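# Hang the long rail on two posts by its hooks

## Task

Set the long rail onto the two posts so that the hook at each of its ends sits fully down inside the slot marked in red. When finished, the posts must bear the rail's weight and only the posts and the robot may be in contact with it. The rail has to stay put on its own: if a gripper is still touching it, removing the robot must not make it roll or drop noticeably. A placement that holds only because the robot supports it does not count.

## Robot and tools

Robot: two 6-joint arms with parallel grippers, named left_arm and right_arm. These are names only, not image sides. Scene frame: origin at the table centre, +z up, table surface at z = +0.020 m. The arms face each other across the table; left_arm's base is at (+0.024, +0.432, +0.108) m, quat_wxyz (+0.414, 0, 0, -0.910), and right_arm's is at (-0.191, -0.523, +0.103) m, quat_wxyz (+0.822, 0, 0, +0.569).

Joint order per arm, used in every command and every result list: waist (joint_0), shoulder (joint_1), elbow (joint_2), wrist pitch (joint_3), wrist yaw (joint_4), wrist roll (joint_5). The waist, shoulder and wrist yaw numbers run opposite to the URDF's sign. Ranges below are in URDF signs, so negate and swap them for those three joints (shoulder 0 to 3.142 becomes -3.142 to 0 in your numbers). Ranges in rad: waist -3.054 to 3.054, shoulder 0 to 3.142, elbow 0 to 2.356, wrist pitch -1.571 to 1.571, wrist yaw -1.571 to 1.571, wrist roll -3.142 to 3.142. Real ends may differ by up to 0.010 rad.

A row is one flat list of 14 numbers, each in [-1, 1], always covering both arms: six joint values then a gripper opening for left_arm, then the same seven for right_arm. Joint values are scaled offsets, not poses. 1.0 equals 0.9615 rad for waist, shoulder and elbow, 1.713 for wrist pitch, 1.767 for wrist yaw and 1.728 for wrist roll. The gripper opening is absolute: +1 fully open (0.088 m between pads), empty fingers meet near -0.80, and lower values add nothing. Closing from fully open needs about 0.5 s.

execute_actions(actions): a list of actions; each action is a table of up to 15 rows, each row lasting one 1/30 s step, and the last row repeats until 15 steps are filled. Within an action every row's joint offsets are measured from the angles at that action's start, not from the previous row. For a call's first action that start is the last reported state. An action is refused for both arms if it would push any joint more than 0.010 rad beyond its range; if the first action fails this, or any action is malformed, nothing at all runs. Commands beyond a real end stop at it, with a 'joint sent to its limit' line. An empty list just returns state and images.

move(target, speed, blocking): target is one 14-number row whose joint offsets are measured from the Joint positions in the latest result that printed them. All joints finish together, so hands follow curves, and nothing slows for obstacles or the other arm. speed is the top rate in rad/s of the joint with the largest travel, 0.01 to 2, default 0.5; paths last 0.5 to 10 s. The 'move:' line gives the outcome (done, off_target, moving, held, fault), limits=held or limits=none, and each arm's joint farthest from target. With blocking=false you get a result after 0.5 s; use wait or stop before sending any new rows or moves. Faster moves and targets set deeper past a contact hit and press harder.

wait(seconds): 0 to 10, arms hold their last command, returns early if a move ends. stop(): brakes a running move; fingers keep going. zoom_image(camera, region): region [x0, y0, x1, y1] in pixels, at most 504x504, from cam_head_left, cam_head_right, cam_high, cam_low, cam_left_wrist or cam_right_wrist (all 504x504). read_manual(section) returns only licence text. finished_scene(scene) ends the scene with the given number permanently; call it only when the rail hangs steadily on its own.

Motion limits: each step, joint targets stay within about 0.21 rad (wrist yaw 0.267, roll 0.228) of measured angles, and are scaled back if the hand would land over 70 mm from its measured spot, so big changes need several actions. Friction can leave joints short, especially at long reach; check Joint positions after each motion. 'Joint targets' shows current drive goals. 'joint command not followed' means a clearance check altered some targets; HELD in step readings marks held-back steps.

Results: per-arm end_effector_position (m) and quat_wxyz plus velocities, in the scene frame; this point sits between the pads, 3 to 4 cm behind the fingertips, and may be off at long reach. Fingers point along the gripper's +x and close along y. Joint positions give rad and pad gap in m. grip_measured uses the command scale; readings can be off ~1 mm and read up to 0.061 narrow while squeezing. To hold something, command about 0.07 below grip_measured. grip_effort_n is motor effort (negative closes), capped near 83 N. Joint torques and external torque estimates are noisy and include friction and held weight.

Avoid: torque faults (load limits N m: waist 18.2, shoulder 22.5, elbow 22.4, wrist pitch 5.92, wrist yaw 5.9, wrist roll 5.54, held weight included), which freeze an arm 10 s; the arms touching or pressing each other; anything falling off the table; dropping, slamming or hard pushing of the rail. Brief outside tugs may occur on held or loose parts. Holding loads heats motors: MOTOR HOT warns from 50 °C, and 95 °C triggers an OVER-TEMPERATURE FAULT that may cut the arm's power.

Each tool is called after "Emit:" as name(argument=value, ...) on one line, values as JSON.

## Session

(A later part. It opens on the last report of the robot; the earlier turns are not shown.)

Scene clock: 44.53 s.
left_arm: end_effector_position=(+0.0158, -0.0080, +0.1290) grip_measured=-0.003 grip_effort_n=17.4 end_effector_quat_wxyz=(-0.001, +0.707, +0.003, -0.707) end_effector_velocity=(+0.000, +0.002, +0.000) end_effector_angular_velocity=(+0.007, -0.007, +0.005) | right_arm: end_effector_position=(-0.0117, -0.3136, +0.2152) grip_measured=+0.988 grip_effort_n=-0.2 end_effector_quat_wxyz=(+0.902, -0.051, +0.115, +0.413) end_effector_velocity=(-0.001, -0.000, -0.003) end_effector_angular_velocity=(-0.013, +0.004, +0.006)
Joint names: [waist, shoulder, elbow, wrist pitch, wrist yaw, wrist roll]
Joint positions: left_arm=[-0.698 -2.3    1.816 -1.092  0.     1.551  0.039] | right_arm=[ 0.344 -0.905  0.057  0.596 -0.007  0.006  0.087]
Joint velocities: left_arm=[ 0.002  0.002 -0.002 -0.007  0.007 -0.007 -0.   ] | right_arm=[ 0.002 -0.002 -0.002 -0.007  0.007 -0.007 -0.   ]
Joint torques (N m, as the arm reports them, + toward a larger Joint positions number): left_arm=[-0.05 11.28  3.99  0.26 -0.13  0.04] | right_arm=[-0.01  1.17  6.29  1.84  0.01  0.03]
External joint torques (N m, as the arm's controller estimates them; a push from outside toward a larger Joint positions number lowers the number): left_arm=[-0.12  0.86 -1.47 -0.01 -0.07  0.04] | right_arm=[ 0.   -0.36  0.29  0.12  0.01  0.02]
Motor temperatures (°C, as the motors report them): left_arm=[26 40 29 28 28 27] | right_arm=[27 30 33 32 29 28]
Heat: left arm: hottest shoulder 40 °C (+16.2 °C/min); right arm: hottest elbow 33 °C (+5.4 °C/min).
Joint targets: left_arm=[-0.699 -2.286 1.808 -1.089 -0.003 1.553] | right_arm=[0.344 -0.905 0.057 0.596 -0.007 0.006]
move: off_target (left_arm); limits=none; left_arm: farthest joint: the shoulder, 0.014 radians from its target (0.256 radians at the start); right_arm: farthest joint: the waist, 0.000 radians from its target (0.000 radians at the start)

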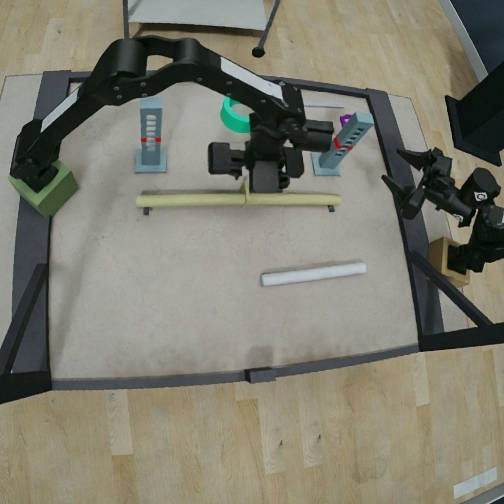

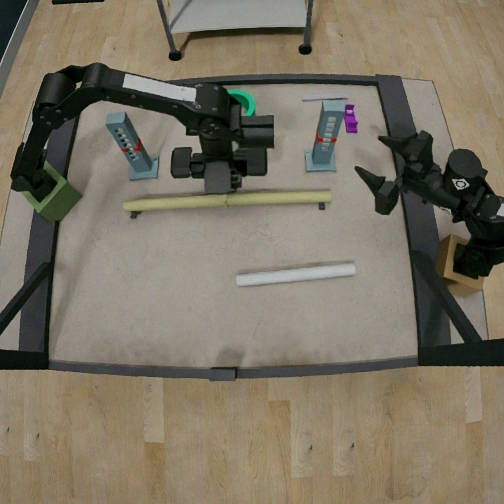

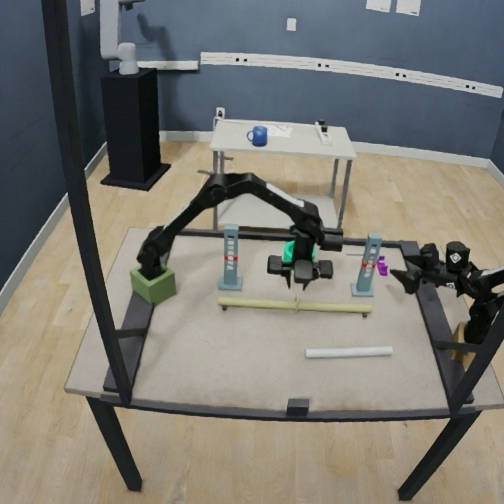

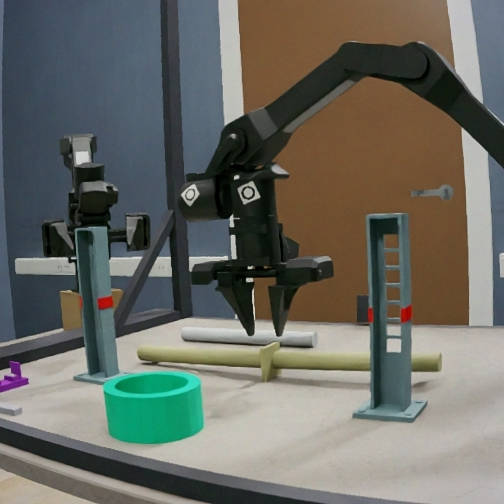

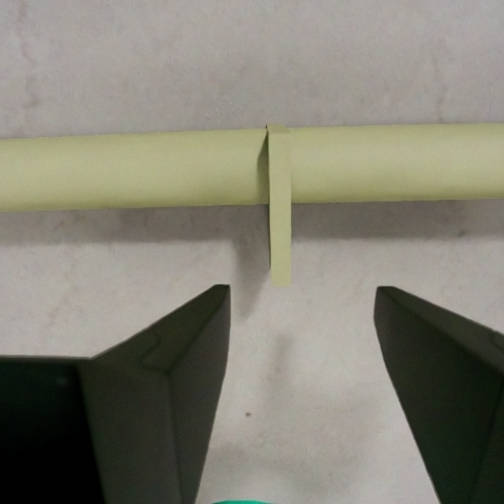

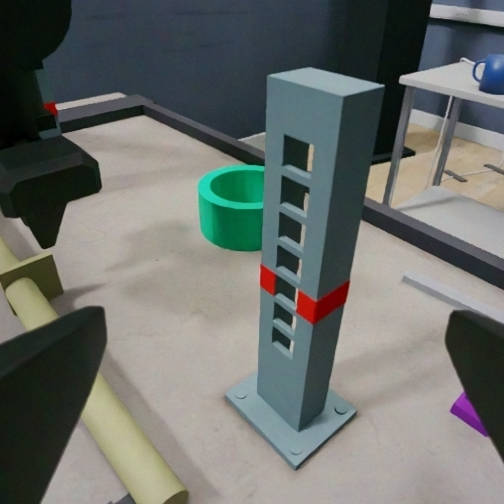

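Emit:
move(target=[0.016,-0.095,-0.083,0.095,0,-0.018,-0.3,0,0,0,0,0,0,1], speed=0.25)

Scene clock: 47.03 s.
left_arm: end_effector_position=(+0.0101, -0.0120, +0.0767) grip_measured=-0.298 grip_effort_n=-14.2 end_effector_quat_wxyz=(+0.006, +0.707, +0.007, -0.707) end_effector_velocity=(+0.002, -0.003, +0.002) end_effector_angular_velocity=(-0.012, -0.007, +0.024) | right_arm: end_effector_position=(-0.0117, -0.3136, +0.2152) grip_measured=+0.988 grip_effort_n=-0.7 end_effector_quat_wxyz=(+0.902, -0.051, +0.115, +0.413) end_effector_velocity=(+0.001, -0.002, -0.003) end_effector_angular_velocity=(-0.015, +0.001, -0.008)
Joint names: [waist, shoulder, elbow, wrist pitch, wrist yaw, wrist roll]
Joint positions: left_arm=[-0.686 -2.383  1.743 -0.932  0.     1.522  0.024] | right_arm=[ 0.344 -0.905  0.057  0.596 -0.007  0.006  0.087]
Joint velocities: left_arm=[-0.002  0.002  0.002  0.007  0.007 -0.022 -0.   ] | right_arm=[ 0.002 -0.002 -0.002 -0.007 -0.007 -0.007  0.   ]
Joint torques (N m, as the arm reports them, + toward a larger Joint positions number): left_arm=[ 0.28  8.91  3.92  0.28 -0.02 -0.1 ] | right_arm=[-0.02  1.18  6.26  1.83  0.01  0.03]
External joint torques (N m, as the arm's controller estimates them; a push from outside toward a larger Joint positions number lowers the number): left_arm=[ 0.35 -1.72 -1.33 -0.02  0.03 -0.1 ] | right_arm=[-0.03 -0.34  0.3   0.12  0.02  0.03]
Motor temperatures (°C, as the motors report them): left_arm=[26 41 29 28 28 27] | right_arm=[27 30 34 32 29 28]
Heat: left arm: hottest shoulder 41 °C (+16.6 °C/min); right arm: hottest elbow 34 °C (+6.4 °C/min).
Joint targets: left_arm=[-0.683 -2.392 1.737 -0.929 0.000 1.520] | right_arm=[0.344 -0.905 0.057 0.596 -0.007 0.006]
move: done; limits=none; left_arm: farthest joint: the shoulder, 0.009 radians from its target (0.091 radians at the start); right_arm: farthest joint: the waist, 0.000 radians from its target (0.000 radians at the start)

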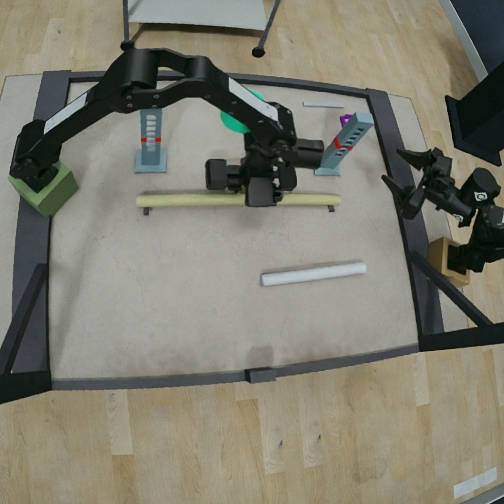

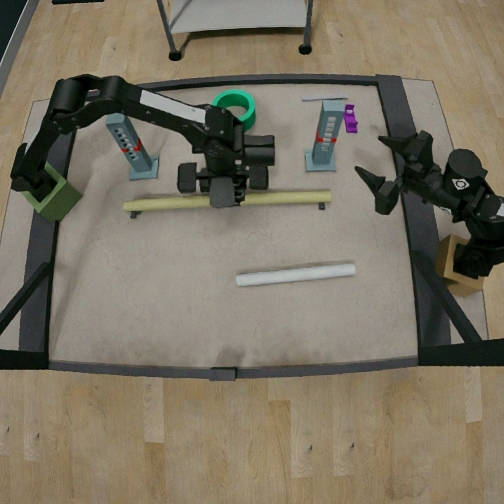

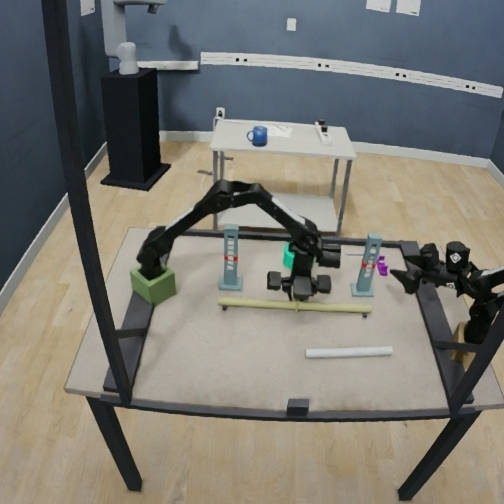

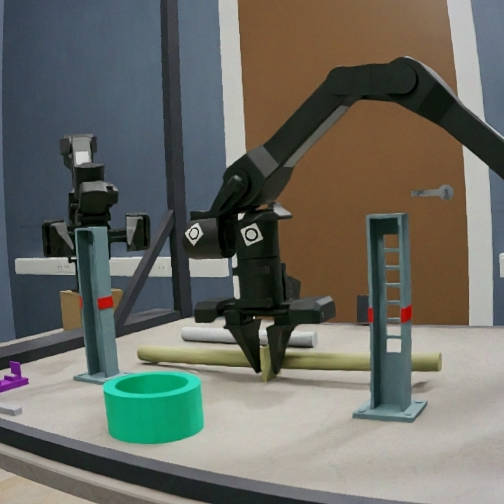

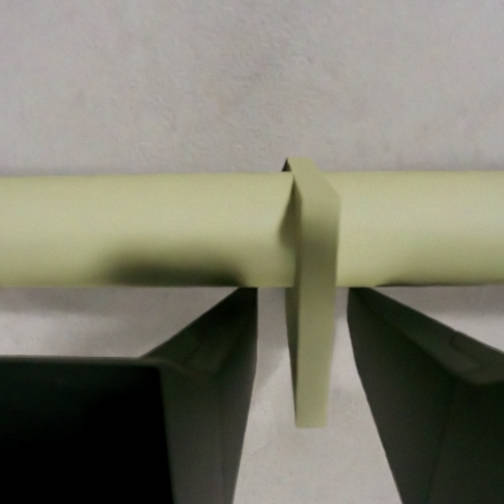

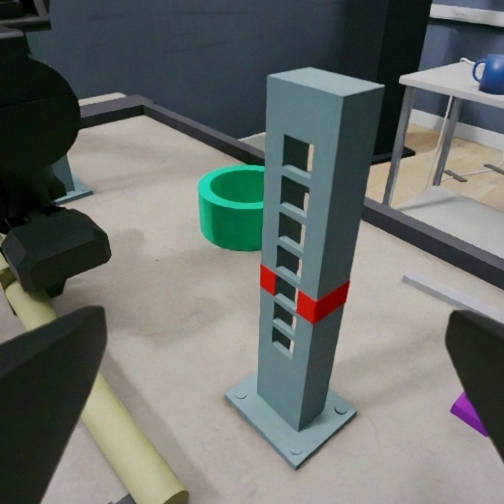

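Emit:
execute_actions(actions=[[[0,0,0,0,0,0,-0.5,0,0,0,0,0,0,1],[0,0,0,0,0,0,-0.55,0,0,0,0,0,0,1],[0,0,0,0,0,0,-0.6,0,0,0,0,0,0,1],[0,0,0,0,0,0,-0.62,0,0,0,0,0,0,1],[0,0,0,0,0,0,-0.64,0,0,0,0,0,0,1],[0,0,0,0,0,0,-0.66,0,0,0,0,0,0,1],[0,0,0,0,0,0,-0.7,0,0,0,0,0,0,1],[0,0,0,0,0,0,-0.74,0,0,0,0,0,0,1]]])

Emit:
move(target=[0.04,0.06,0.06,-0.045,0,-0.022,-0.74,0,0,0,0,0,0,1], speed=0.08)

Scene clock: 50.87 s.
left_arm: end_effector_position=(+0.0101, -0.0123, +0.0767) grip_measured=-0.702 grip_effort_n=-83.5 end_effector_quat_wxyz=(+0.007, +0.707, +0.006, -0.707) end_effector_velocity=(-0.002, +0.009, -0.002) end_effector_angular_velocity=(+0.041, -0.009, -0.015) | right_arm: end_effector_position=(-0.0117, -0.3136, +0.2152) grip_measured=+0.988 grip_effort_n=-0.7 end_effector_quat_wxyz=(+0.902, -0.051, +0.115, +0.413) end_effector_velocity=(+0.000, -0.002, -0.005) end_effector_angular_velocity=(-0.023, +0.007, -0.008)
Joint names: [waist, shoulder, elbow, wrist pitch, wrist yaw, wrist roll]
Joint positions: left_arm=[-0.686 -2.383  1.743 -0.931  0.     1.522  0.005] | right_arm=[ 0.344 -0.905  0.057  0.596 -0.007  0.006  0.087]
Joint velocities: left_arm=[ 0.007 -0.002 -0.002 -0.037  0.007  0.007 -0.   ] | right_arm=[ 0.002  0.002 -0.002 -0.022 -0.007 -0.007 -0.   ]
Joint torques (N m, as the arm reports them, + toward a larger Joint positions number): left_arm=[ 0.    9.99  4.58 -0.03 -0.06 -0.02] | right_arm=[0.   1.14 6.26 1.84 0.01 0.03]
External joint torques (N m, as the arm's controller estimates them; a push from outside toward a larger Joint positions number lowers the number): left_arm=[-0.07 -0.55 -0.59 -0.32  0.   -0.02] | right_arm=[-0.01 -0.39  0.28  0.12  0.02  0.02]
Motor temperatures (°C, as the motors report them): left_arm=[26 41 29 28 28 27] | right_arm=[27 30 34 32 29 28]
Heat: left arm: hottest shoulder 41 °C (+15.3 °C/min); right arm: hottest elbow 34 °C (+5.9 °C/min).
Joint targets: left_arm=[-0.686 -2.383 1.743 -0.932 0.000 1.522] | right_arm=[0.344 -0.905 0.057 0.596 -0.007 0.006]
Step readings (joint positions):
0: left_arm=[-0.686 -2.383 1.743 -0.932 0.000 1.522] | right_arm=[0.344 -0.905 0.057 0.596 -0.007 0.006]
1: left_arm=[-0.686 -2.383 1.743 -0.932 0.000 1.522] | right_arm=[0.344 -0.905 0.057 0.596 -0.007 0.006]
2: left_arm=[-0.686 -2.383 1.743 -0.932 0.000 1.522] | right_arm=[0.344 -0.905 0.057 0.596 -0.007 0.006]
4: left_arm=[-0.686 -2.383 1.743 -0.932 0.000 1.522] | right_arm=[0.344 -0.905 0.057 0.596 -0.007 0.006]
8: left_arm=[-0.686 -2.383 1.743 -0.932 0.000 1.522] | right_arm=[0.344 -0.905 0.057 0.596 -0.007 0.006]
15: Joint positions above

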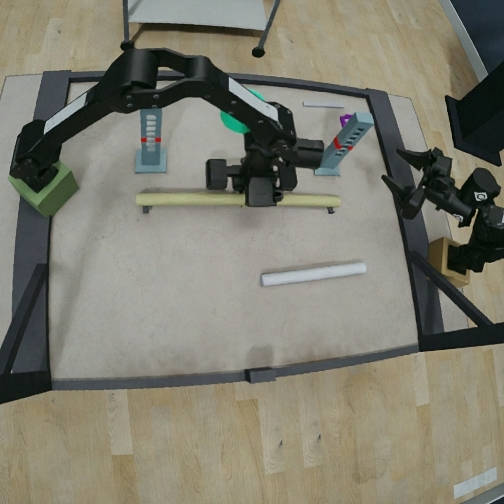

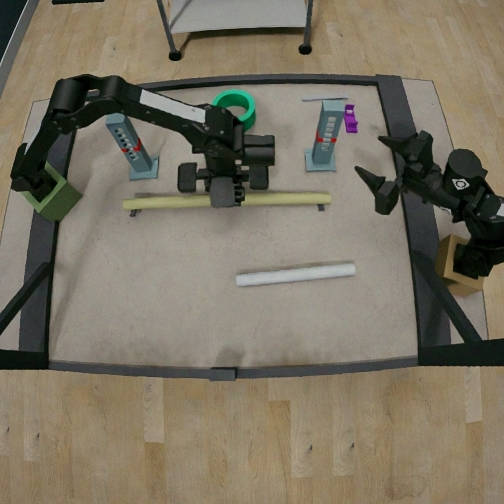

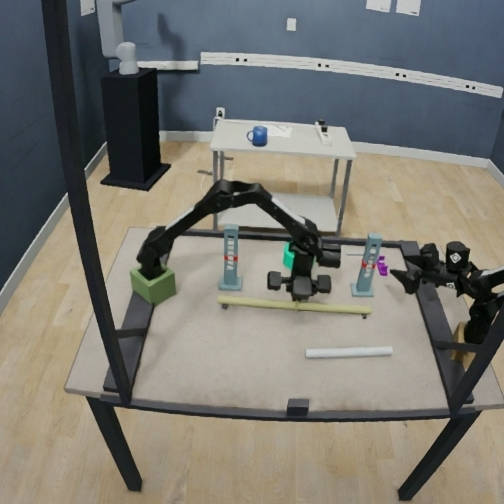

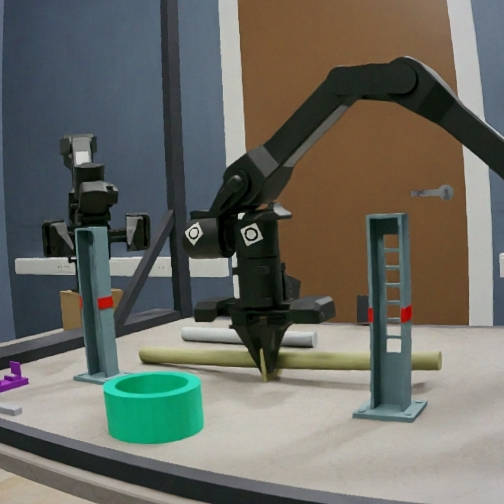

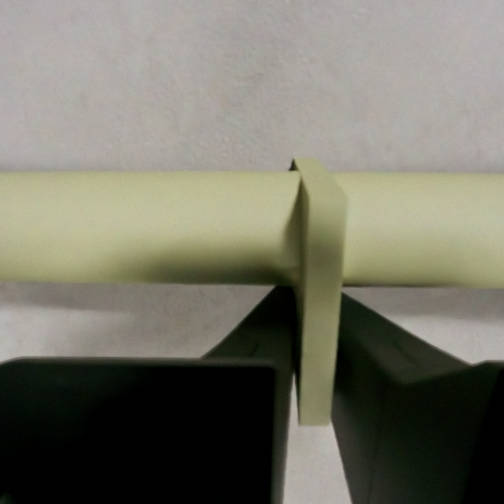

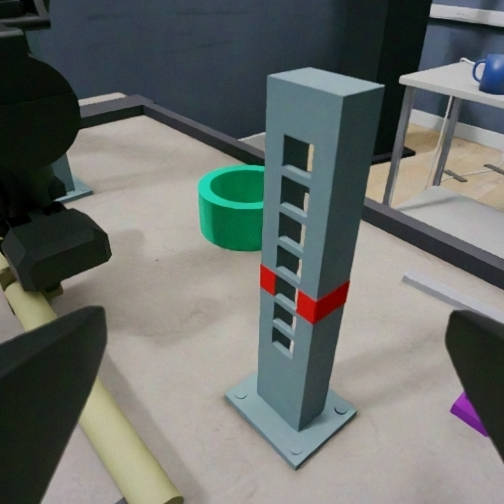

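Scene clock: 52.30 s.
left_arm: end_effector_position=(-0.0057, -0.0109, +0.0979) grip_measured=-0.702 grip_effort_n=-83.5 end_effector_quat_wxyz=(+0.004, +0.707, +0.008, -0.707) end_effector_velocity=(+0.000, +0.001, +0.002) end_effector_angular_velocity=(+0.002, -0.008, +0.005) | right_arm: end_effector_position=(-0.0117, -0.3136, +0.2152) grip_measured=+0.988 grip_effort_n=-1.2 end_effector_quat_wxyz=(+0.902, -0.051, +0.115, +0.413) end_effector_velocity=(-0.001, +0.001, +0.000) end_effector_angular_velocity=(-0.003, +0.000, +0.016)
Joint names: [waist, shoulder, elbow, wrist pitch, wrist yaw, wrist roll]
Joint positions: left_arm=[-0.65  -2.355  1.782 -1.005  0.     1.487  0.005] | right_arm=[ 0.344 -0.905  0.057  0.596 -0.007  0.006  0.087]
Joint velocities: left_arm=[ 0.002  0.002  0.002 -0.007  0.007 -0.007 -0.   ] | right_arm=[ 0.007  0.002  0.002 -0.007  0.022 -0.007 -0.   ]
Joint torques (N m, as the arm reports them, + toward a larger Joint positions number): left_arm=[ 0.2  13.23  6.6  -0.09 -0.04 -0.09] | right_arm=[-0.03  1.15  6.27  1.84  0.    0.03]
External joint torques (N m, as the arm's controller estimates them; a push from outside toward a larger Joint positions number lowers the number): left_arm=[ 0.2   2.63  1.23 -0.38  0.02 -0.09] | right_arm=[-0.04 -0.4   0.23  0.1   0.    0.02]
Motor temperatures (°C, as the motors report them): left_arm=[26 41 29 28 28 27] | right_arm=[27 30 34 33 29 28]
Heat: left arm: hottest shoulder 41 °C (+14.9 °C/min); right arm: hottest elbow 34 °C (+5.7 °C/min).
Joint targets: left_arm=[-0.648 -2.325 1.801 -1.008 0.000 1.484] | right_arm=[0.344 -0.905 0.057 0.596 -0.007 0.006]
move: off_target (left_arm); limits=none; left_arm: farthest joint: the shoulder, 0.029 radians from its target (0.057 radians at the start); right_arm: farthest joint: the waist, 0.000 radians from its target (0.000 radians at the start)

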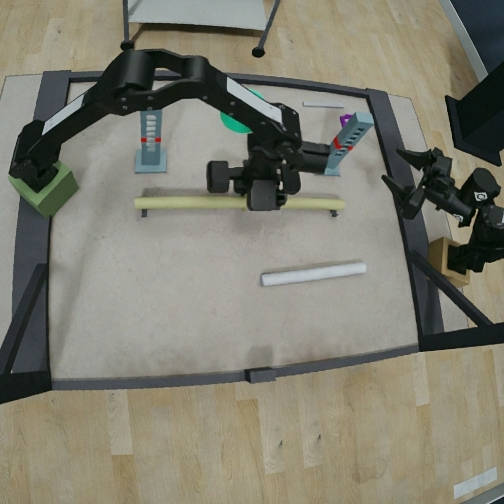

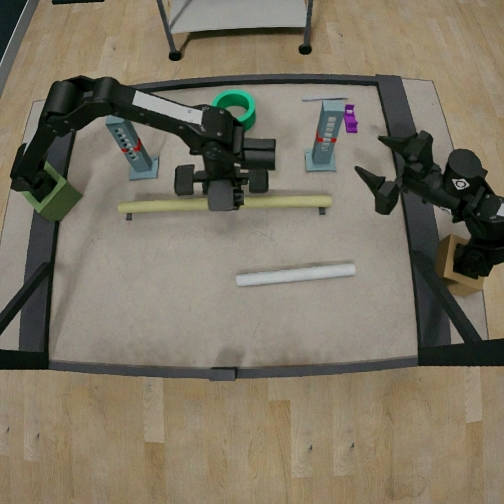

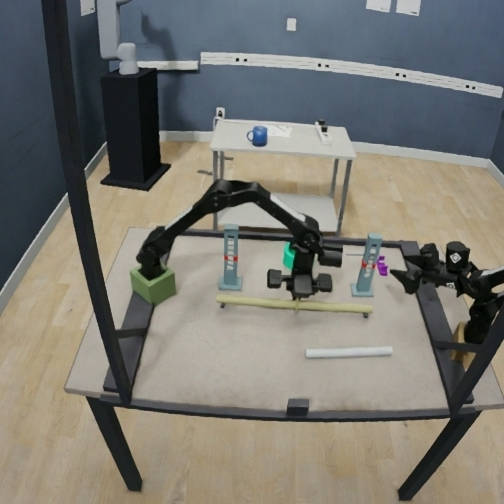

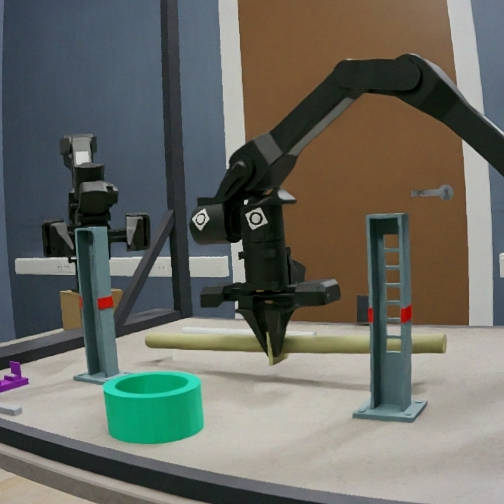

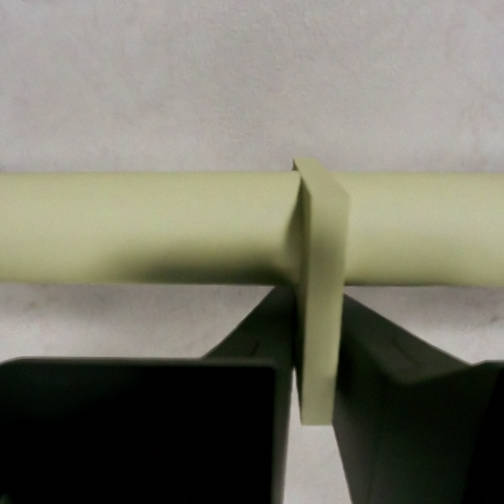

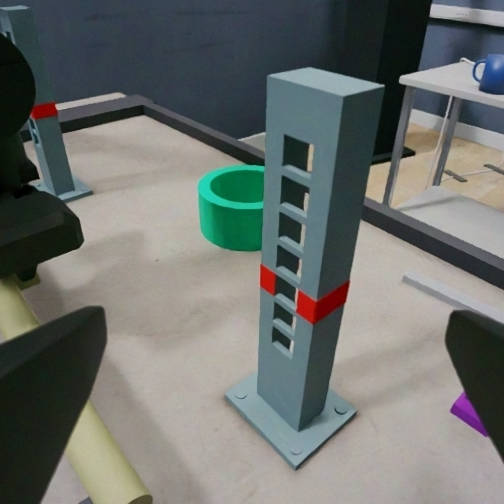

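Emit:
move(target=[0.162,0.196,-0.374,0.122,0,-0.081,-0.8,0,0,0,0,0,0,1], speed=0.25)

Scene clock: 56.90 s.
left_arm: end_effector_position=(-0.0617, +0.0495, +0.0796) grip_measured=-0.702 grip_effort_n=-83.5 end_effector_quat_wxyz=(+0.001, +0.708, +0.000, -0.706) end_effector_velocity=(+0.000, +0.001, +0.004) end_effector_angular_velocity=(-0.004, -0.007, +0.005) | right_arm: end_effector_position=(-0.0117, -0.3136, +0.2152) grip_measured=+0.988 grip_effort_n=-1.2 end_effector_quat_wxyz=(+0.902, -0.051, +0.115, +0.413) end_effector_velocity=(-0.000, +0.000, -0.001) end_effector_angular_velocity=(-0.009, +0.001, +0.006)
Joint names: [waist, shoulder, elbow, wrist pitch, wrist yaw, wrist roll]
Joint positions: left_arm=[-0.496 -2.194  1.422 -0.799  0.002  1.349  0.005] | right_arm=[ 0.344 -0.905  0.057  0.596 -0.007  0.006  0.087]
Joint velocities: left_arm=[ 0.002  0.012 -0.002 -0.007  0.007 -0.007 -0.   ] | right_arm=[ 0.002 -0.002  0.002 -0.007  0.007 -0.007  0.   ]
Joint torques (N m, as the arm reports them, + toward a larger Joint positions number): left_arm=[ 0.19 11.71  4.27  0.24 -0.09 -0.08] | right_arm=[0.   1.13 6.24 1.84 0.02 0.02]
External joint torques (N m, as the arm's controller estimates them; a push from outside toward a larger Joint positions number lowers the number): left_arm=[ 0.17  2.41 -0.65 -0.06 -0.03 -0.08] | right_arm=[-0.01 -0.39  0.24  0.12  0.02  0.01]
Motor temperatures (°C, as the motors report them): left_arm=[26 43 29 28 28 27] | right_arm=[27 30 34 33 29 28]
Heat: left arm: hottest shoulder 43 °C (+15.8 °C/min); right arm: hottest elbow 34 °C (+5.3 °C/min).
Joint targets: left_arm=[-0.494 -2.166 1.423 -0.796 0.000 1.347] | right_arm=[0.344 -0.905 0.057 0.596 -0.007 0.006]
move: off_target (left_arm); limits=none; left_arm: farthest joint: the shoulder, 0.027 radians from its target (0.188 radians at the start); right_arm: farthest joint: the waist, 0.000 radians from its target (0.000 radians at the start)

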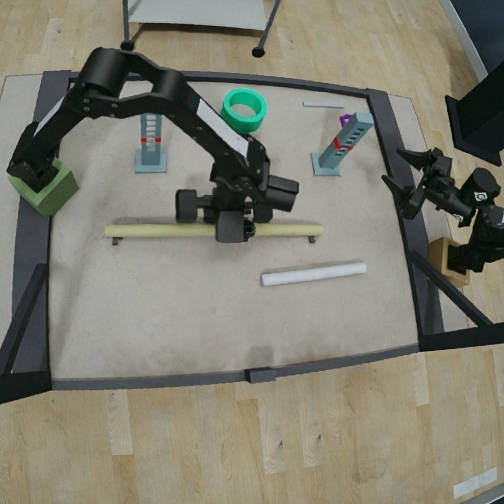

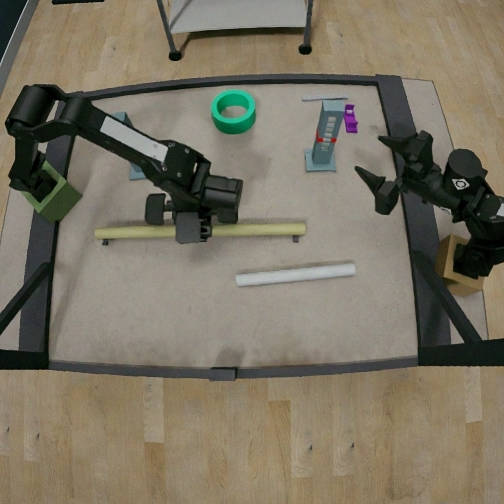

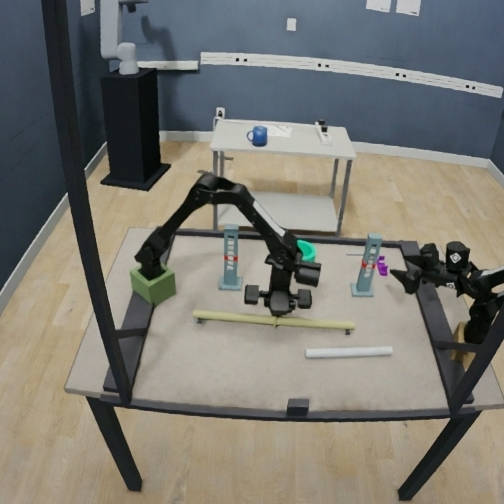

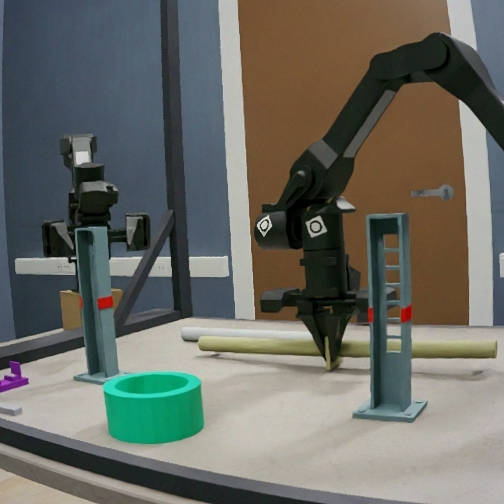

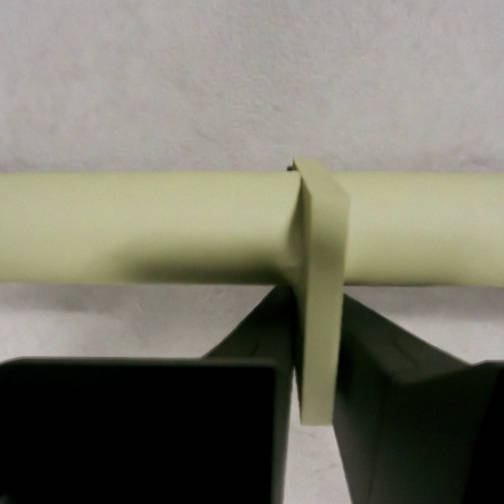

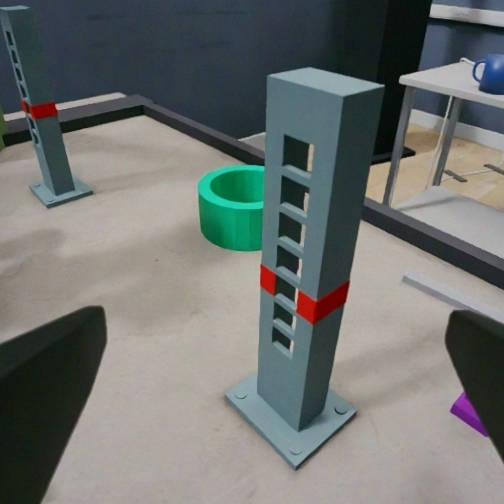

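Emit:
execute_actions(actions=[[[0,0.01,0,0,0,0,-0.8,0,0,0,0,0,0,1],[0,0.005,0,0,0,0,-0.8,0,0,0,0,0,0,1],[0,0,0,0,0,0,-0.8,0,0,0,0,0,0,1],[0,-0.004,0,0.003,0,0,-0.8,0,0,0,0,0,0,1],[0,-0.008,0,0.005,0,0,-0.8,0,0,0,0,0,0,1]],[[0,0,0,0,0,0,-0.66,0,0,0,0,0,0,1],[0,0,0,0,0,0,-0.64,0,0,0,0,0,0,1],[0,0,0,0,0,0,-0.62,0,0,0,0,0,0,1],[0,0,0,0,0,0,-0.6,0,0,0,0,0,0,1],[0,0,0,0,0,0,-0.55,0,0,0,0,0,0,1],[0,0,0,0,0,0,-0.2,0,0,0,0,0,0,1]]])

Emit:
move(target=[-0.03,0.13,0,-0.065,0,0,-0.2,0,0,0,0,0,0,1], speed=0.3)

Scene clock: 60.37 s.
left_arm: end_effector_position=(-0.0617, +0.0495, +0.0759) grip_measured=-0.217 grip_effort_n=17.4 end_effector_quat_wxyz=(-0.000, +0.708, +0.001, -0.706) end_effector_velocity=(+0.001, +0.005, +0.000) end_effector_angular_velocity=(+0.020, -0.012, +0.020) | right_arm: end_effector_position=(-0.0117, -0.3136, +0.2152) grip_measured=+0.988 grip_effort_n=-1.2 end_effector_quat_wxyz=(+0.902, -0.051, +0.115, +0.413) end_effector_velocity=(+0.000, -0.001, -0.002) end_effector_angular_velocity=(+0.000, +0.012, -0.002)
Joint names: [waist, shoulder, elbow, wrist pitch, wrist yaw, wrist roll]
Joint positions: left_arm=[-0.496 -2.203  1.422 -0.792  0.002  1.349  0.028] | right_arm=[ 0.344 -0.905  0.057  0.596 -0.007  0.006  0.087]
Joint velocities: left_arm=[ 0.002  0.002 -0.002 -0.022  0.007 -0.022  0.008] | right_arm=[ 0.007  0.002 -0.002 -0.007  0.007  0.007  0.   ]
Joint torques (N m, as the arm reports them, + toward a larger Joint positions number): left_arm=[-0.02  8.9   4.19  0.12 -0.03 -0.03] | right_arm=[0.01 1.14 6.27 1.84 0.01 0.02]
External joint torques (N m, as the arm's controller estimates them; a push from outside toward a larger Joint positions number lowers the number): left_arm=[-0.02 -0.3  -0.62 -0.15  0.03 -0.03] | right_arm=[-0.01 -0.4   0.26  0.12  0.02  0.01]
External joint torques at the end of the 1st action: left_arm=[-0.13 -0.38 -0.49 -0.1   0.02 -0.02] | right_arm=[ 0.02 -0.4   0.19  0.09  0.01  0.02]
Motor temperatures (°C, as the motors report them): left_arm=[26 44 29 28 28 27] | right_arm=[27 30 35 33 29 28]
Heat: left arm: hottest shoulder 44 °C (+16.2 °C/min); right arm: hottest elbow 35 °C (+6.1 °C/min).
Joint targets: left_arm=[-0.496 -2.203 1.422 -0.792 0.002 1.349] | right_arm=[0.344 -0.905 0.057 0.596 -0.007 0.006]
Step readings (joint positions; steps 1 to 15: 1st action; 16 to 30: 2nd action):
0: left_arm=[-0.496 -2.194 1.422 -0.799 0.002 1.349] | right_arm=[0.344 -0.905 0.057 0.596 -0.007 0.006]
1: left_arm=[-0.496 -2.194 1.422 -0.799 0.002 1.349] | right_arm=[0.344 -0.905 0.057 0.596 -0.007 0.006]
2: left_arm=[-0.496 -2.194 1.422 -0.799 0.002 1.349] | right_arm=[0.344 -0.905 0.057 0.596 -0.007 0.006]
4: left_arm=[-0.496 -2.194 1.422 -0.799 0.002 1.349] | right_arm=[0.344 -0.905 0.057 0.596 -0.007 0.006]
8: left_arm=[-0.496 -2.200 1.422 -0.794 0.002 1.349] | right_arm=[0.344 -0.905 0.057 0.596 -0.007 0.006]
15: left_arm=[-0.496 -2.203 1.422 -0.792 0.002 1.349] | right_arm=[0.344 -0.905 0.057 0.596 -0.007 0.006]
16: left_arm=[-0.496 -2.203 1.422 -0.792 0.002 1.349] | right_arm=[0.344 -0.905 0.057 0.596 -0.007 0.006]
17: left_arm=[-0.496 -2.203 1.422 -0.792 0.002 1.349] | right_arm=[0.344 -0.905 0.057 0.596 -0.007 0.006]
19: left_arm=[-0.496 -2.203 1.422 -0.792 0.002 1.349] | right_arm=[0.344 -0.905 0.057 0.596 -0.007 0.006]
23: left_arm=[-0.496 -2.203 1.422 -0.792 0.002 1.349] | right_arm=[0.344 -0.905 0.057 0.596 -0.007 0.006]
30: Joint positions above

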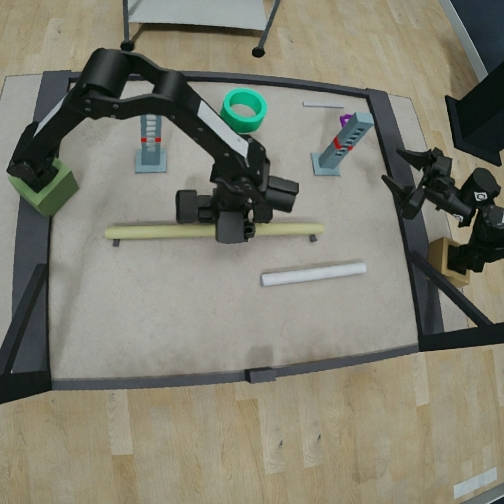

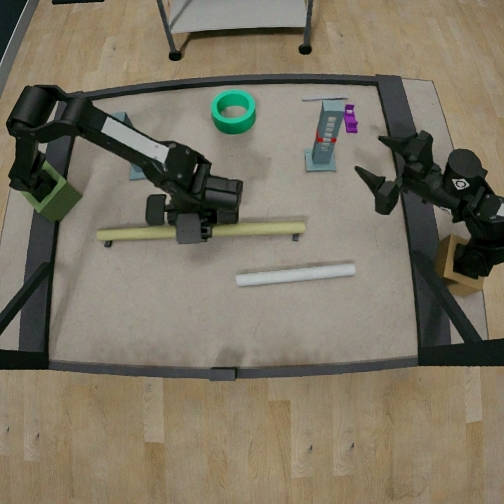

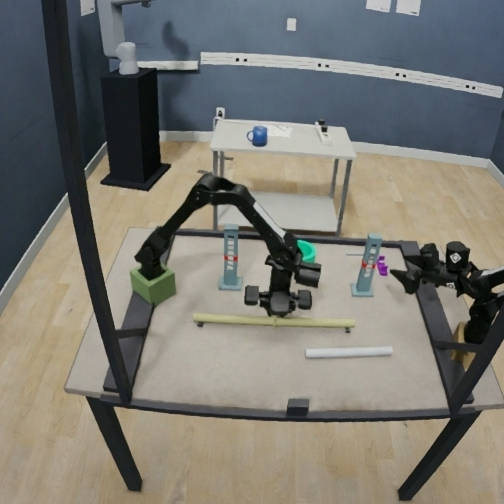

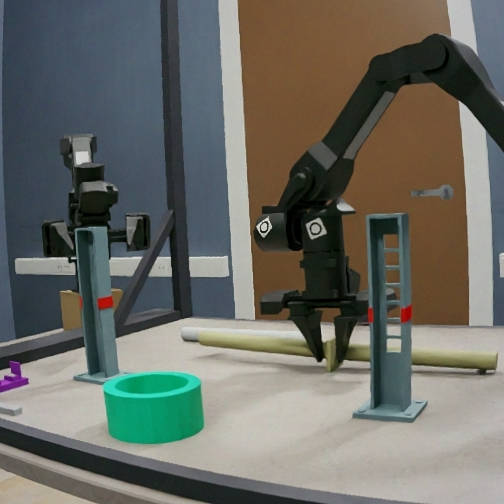

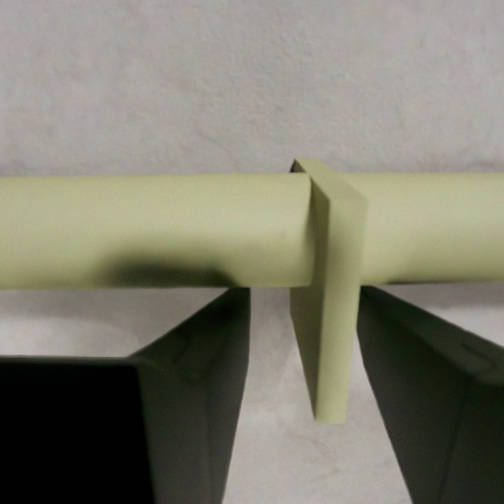

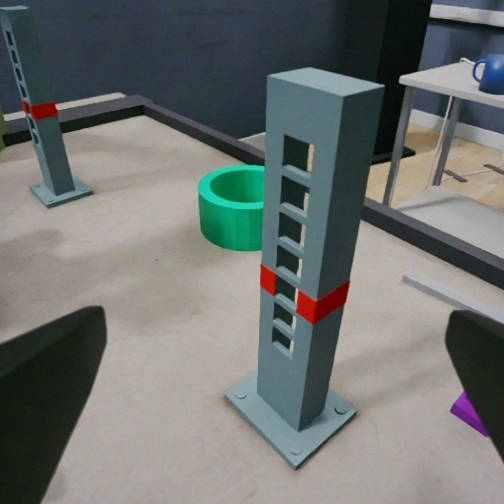

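Scene clock: 61.27 s.
left_arm: end_effector_position=(-0.0497, +0.0577, +0.1180) grip_measured=-0.203 grip_effort_n=17.4 end_effector_quat_wxyz=(+0.011, +0.708, +0.008, -0.706) end_effector_velocity=(+0.003, +0.002, +0.000) end_effector_angular_velocity=(+0.003, -0.023, +0.020) | right_arm: end_effector_position=(-0.0117, -0.3136, +0.2152) grip_measured=+0.988 grip_effort_n=-1.2 end_effector_quat_wxyz=(+0.902, -0.051, +0.115, +0.413) end_effector_velocity=(+0.001, -0.002, -0.002) end_effector_angular_velocity=(-0.011, -0.002, -0.008)
Joint names: [waist, shoulder, elbow, wrist pitch, wrist yaw, wrist roll]
Joint positions: left_arm=[-0.522 -2.089  1.422 -0.9    0.002  1.349  0.029] | right_arm=[ 0.344 -0.905  0.057  0.596 -0.007  0.006  0.087]
Joint velocities: left_arm=[ 0.002  0.002 -0.002 -0.007  0.022 -0.022  0.   ] | right_arm=[ 0.002  0.002 -0.002 -0.007 -0.007 -0.007 -0.   ]
Joint torques (N m, as the arm reports them, + toward a larger Joint positions number): left_arm=[-0.27  9.49  4.31 -0.08 -0.02 -0.02] | right_arm=[-0.03  1.14  6.24  1.84  0.01  0.03]
External joint torques (N m, as the arm's controller estimates them; a push from outside toward a larger Joint positions number lowers the number): left_arm=[-0.2   0.68 -0.84 -0.38  0.02 -0.01] | right_arm=[-0.03 -0.4   0.24  0.11  0.    0.02]
Motor temperatures (°C, as the motors report them): left_arm=[26 44 29 28 28 27] | right_arm=[27 30 35 33 29 28]
Heat: left arm: hottest shoulder 44 °C (+15.4 °C/min); right arm: hottest elbow 35 °C (+6.2 °C/min).
Joint targets: left_arm=[-0.524 -2.078 1.422 -0.903 0.002 1.349] | right_arm=[0.344 -0.905 0.057 0.596 -0.007 0.006]
move: off_target (left_arm); limits=none; left_arm: farthest joint: the shoulder, 0.011 radians from its target (0.125 radians at the start); right_arm: farthest joint: the waist, 0.000 radians from its target (0.000 radians at the start)

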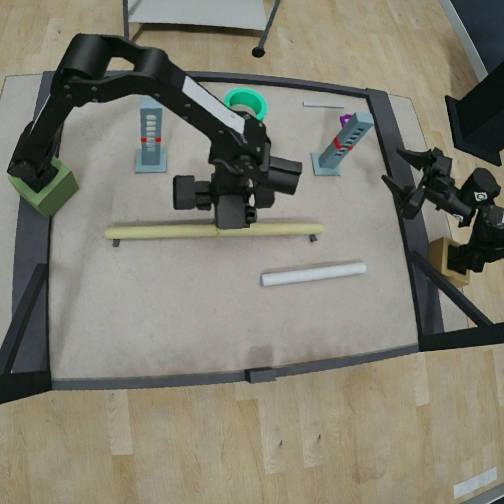

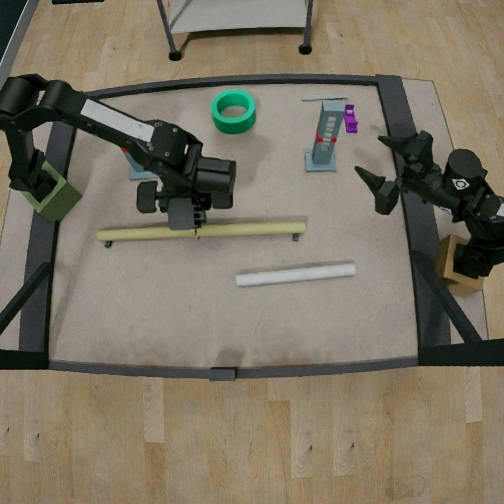

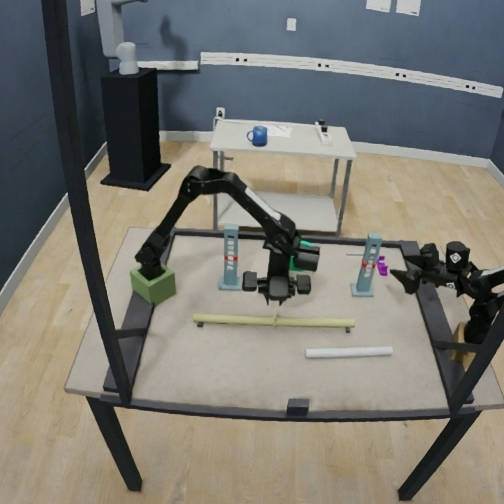

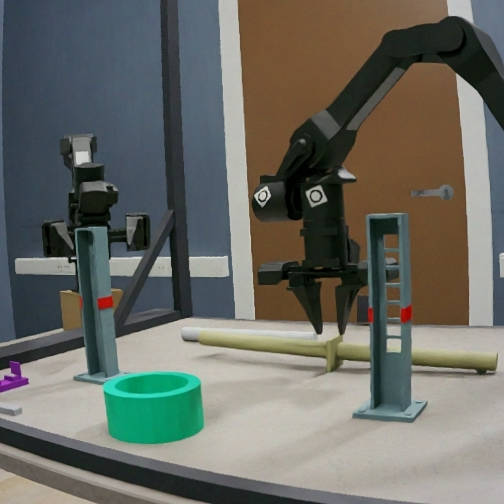

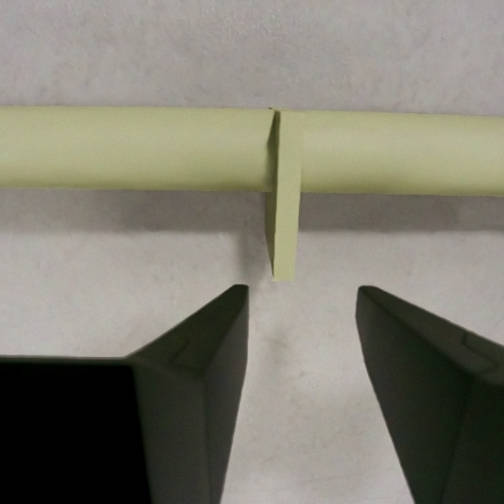

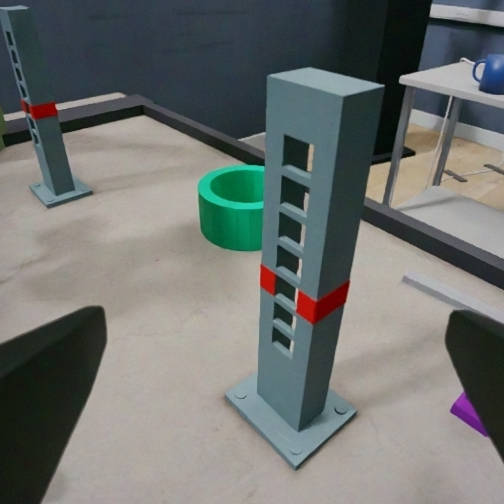

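Emit:
move(target=[-0.401,-0.286,0.049,-0.024,-0.532,0.315,0.1,0,0,0,0,0,0,1], speed=0.7)

Scene clock: 69.67 s.
left_arm: end_effector_position=(-0.0262, +0.0491, +0.0934) grip_measured=+0.097 grip_effort_n=17.4 end_effector_quat_wxyz=(+0.001, +0.301, +0.000, -0.954) end_effector_velocity=(-0.003, +0.004, +0.000) end_effector_angular_velocity=(+0.029, -0.003, -0.005) | right_arm: end_effector_position=(-0.0117, -0.3136, +0.2152) grip_measured=+0.988 grip_effort_n=-1.2 end_effector_quat_wxyz=(+0.902, -0.051, +0.115, +0.413) end_effector_velocity=(-0.000, +0.000, +0.000) end_effector_angular_velocity=(-0.015, -0.013, +0.010)
Joint names: [waist, shoulder, elbow, wrist pitch, wrist yaw, wrist roll]
Joint positions: left_arm=[-0.906 -2.354  1.461 -0.938 -0.935  1.891  0.044] | right_arm=[ 0.344 -0.905  0.057  0.596 -0.007  0.006  0.087]
Joint velocities: left_arm=[ 0.007  0.002 -0.002 -0.022  0.007 -0.007 -0.   ] | right_arm=[ 0.002  0.002  0.002 -0.007  0.007 -0.022  0.   ]
Joint torques (N m, as the arm reports them, + toward a larger Joint positions number): left_arm=[-0.15  7.77  4.29 -0.41 -0.61  0.04] | right_arm=[-0.01  1.15  6.25  1.84  0.01  0.03]
External joint torques (N m, as the arm's controller estimates them; a push from outside toward a larger Joint positions number lowers the number): left_arm=[-0.21 -1.64  0.15 -0.29 -0.04  0.04] | right_arm=[ 0.01 -0.43  0.17  0.08  0.01  0.02]
Motor temperatures (°C, as the motors report them): left_arm=[26 44 29 27 28 27] | right_arm=[27 30 35 34 29 28]
Heat: left arm: hottest shoulder 44 °C (+13.1 °C/min); right arm: hottest elbow 35 °C (+5.0 °C/min).
Joint targets: left_arm=[-0.908 -2.364 1.469 -0.941 -0.938 1.893] | right_arm=[0.344 -0.905 0.057 0.596 -0.007 0.006]
move: done; limits=none; left_arm: farthest joint: the shoulder, 0.010 radians from its target (0.275 radians at the start); right_arm: farthest joint: the waist, 0.000 radians from its target (0.000 radians at the start)

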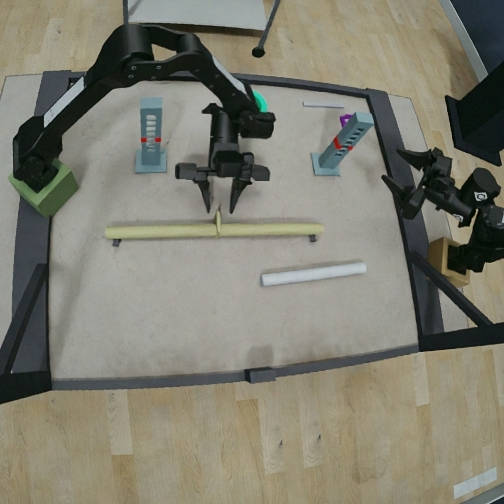

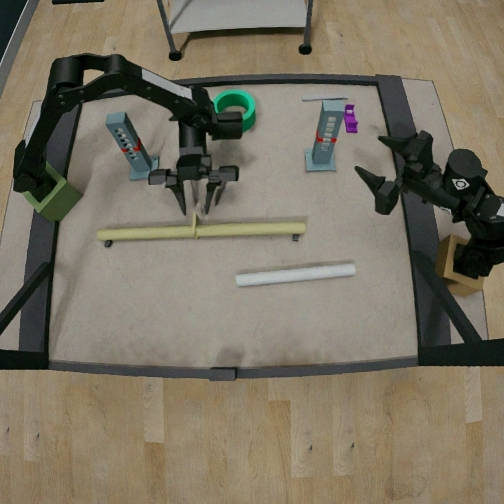

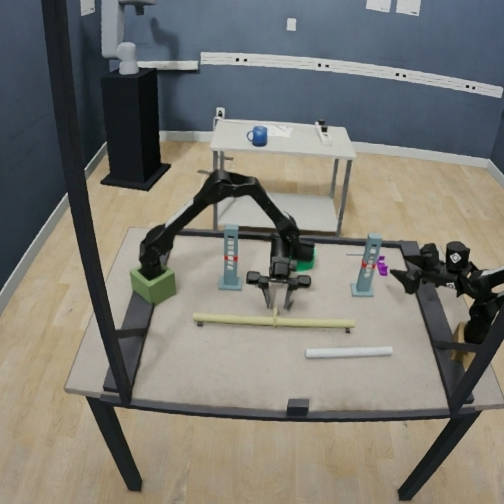

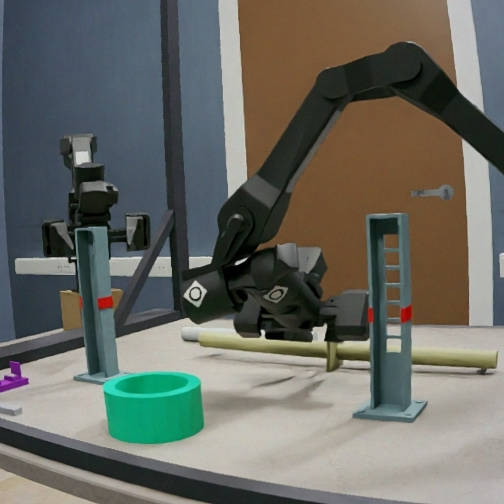

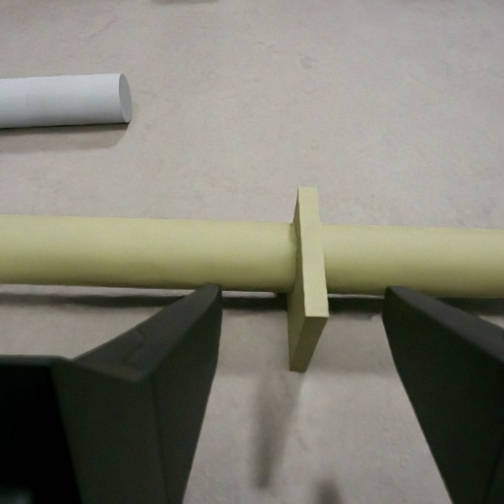

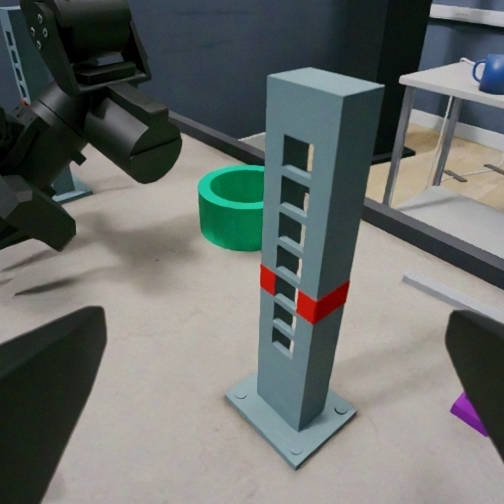

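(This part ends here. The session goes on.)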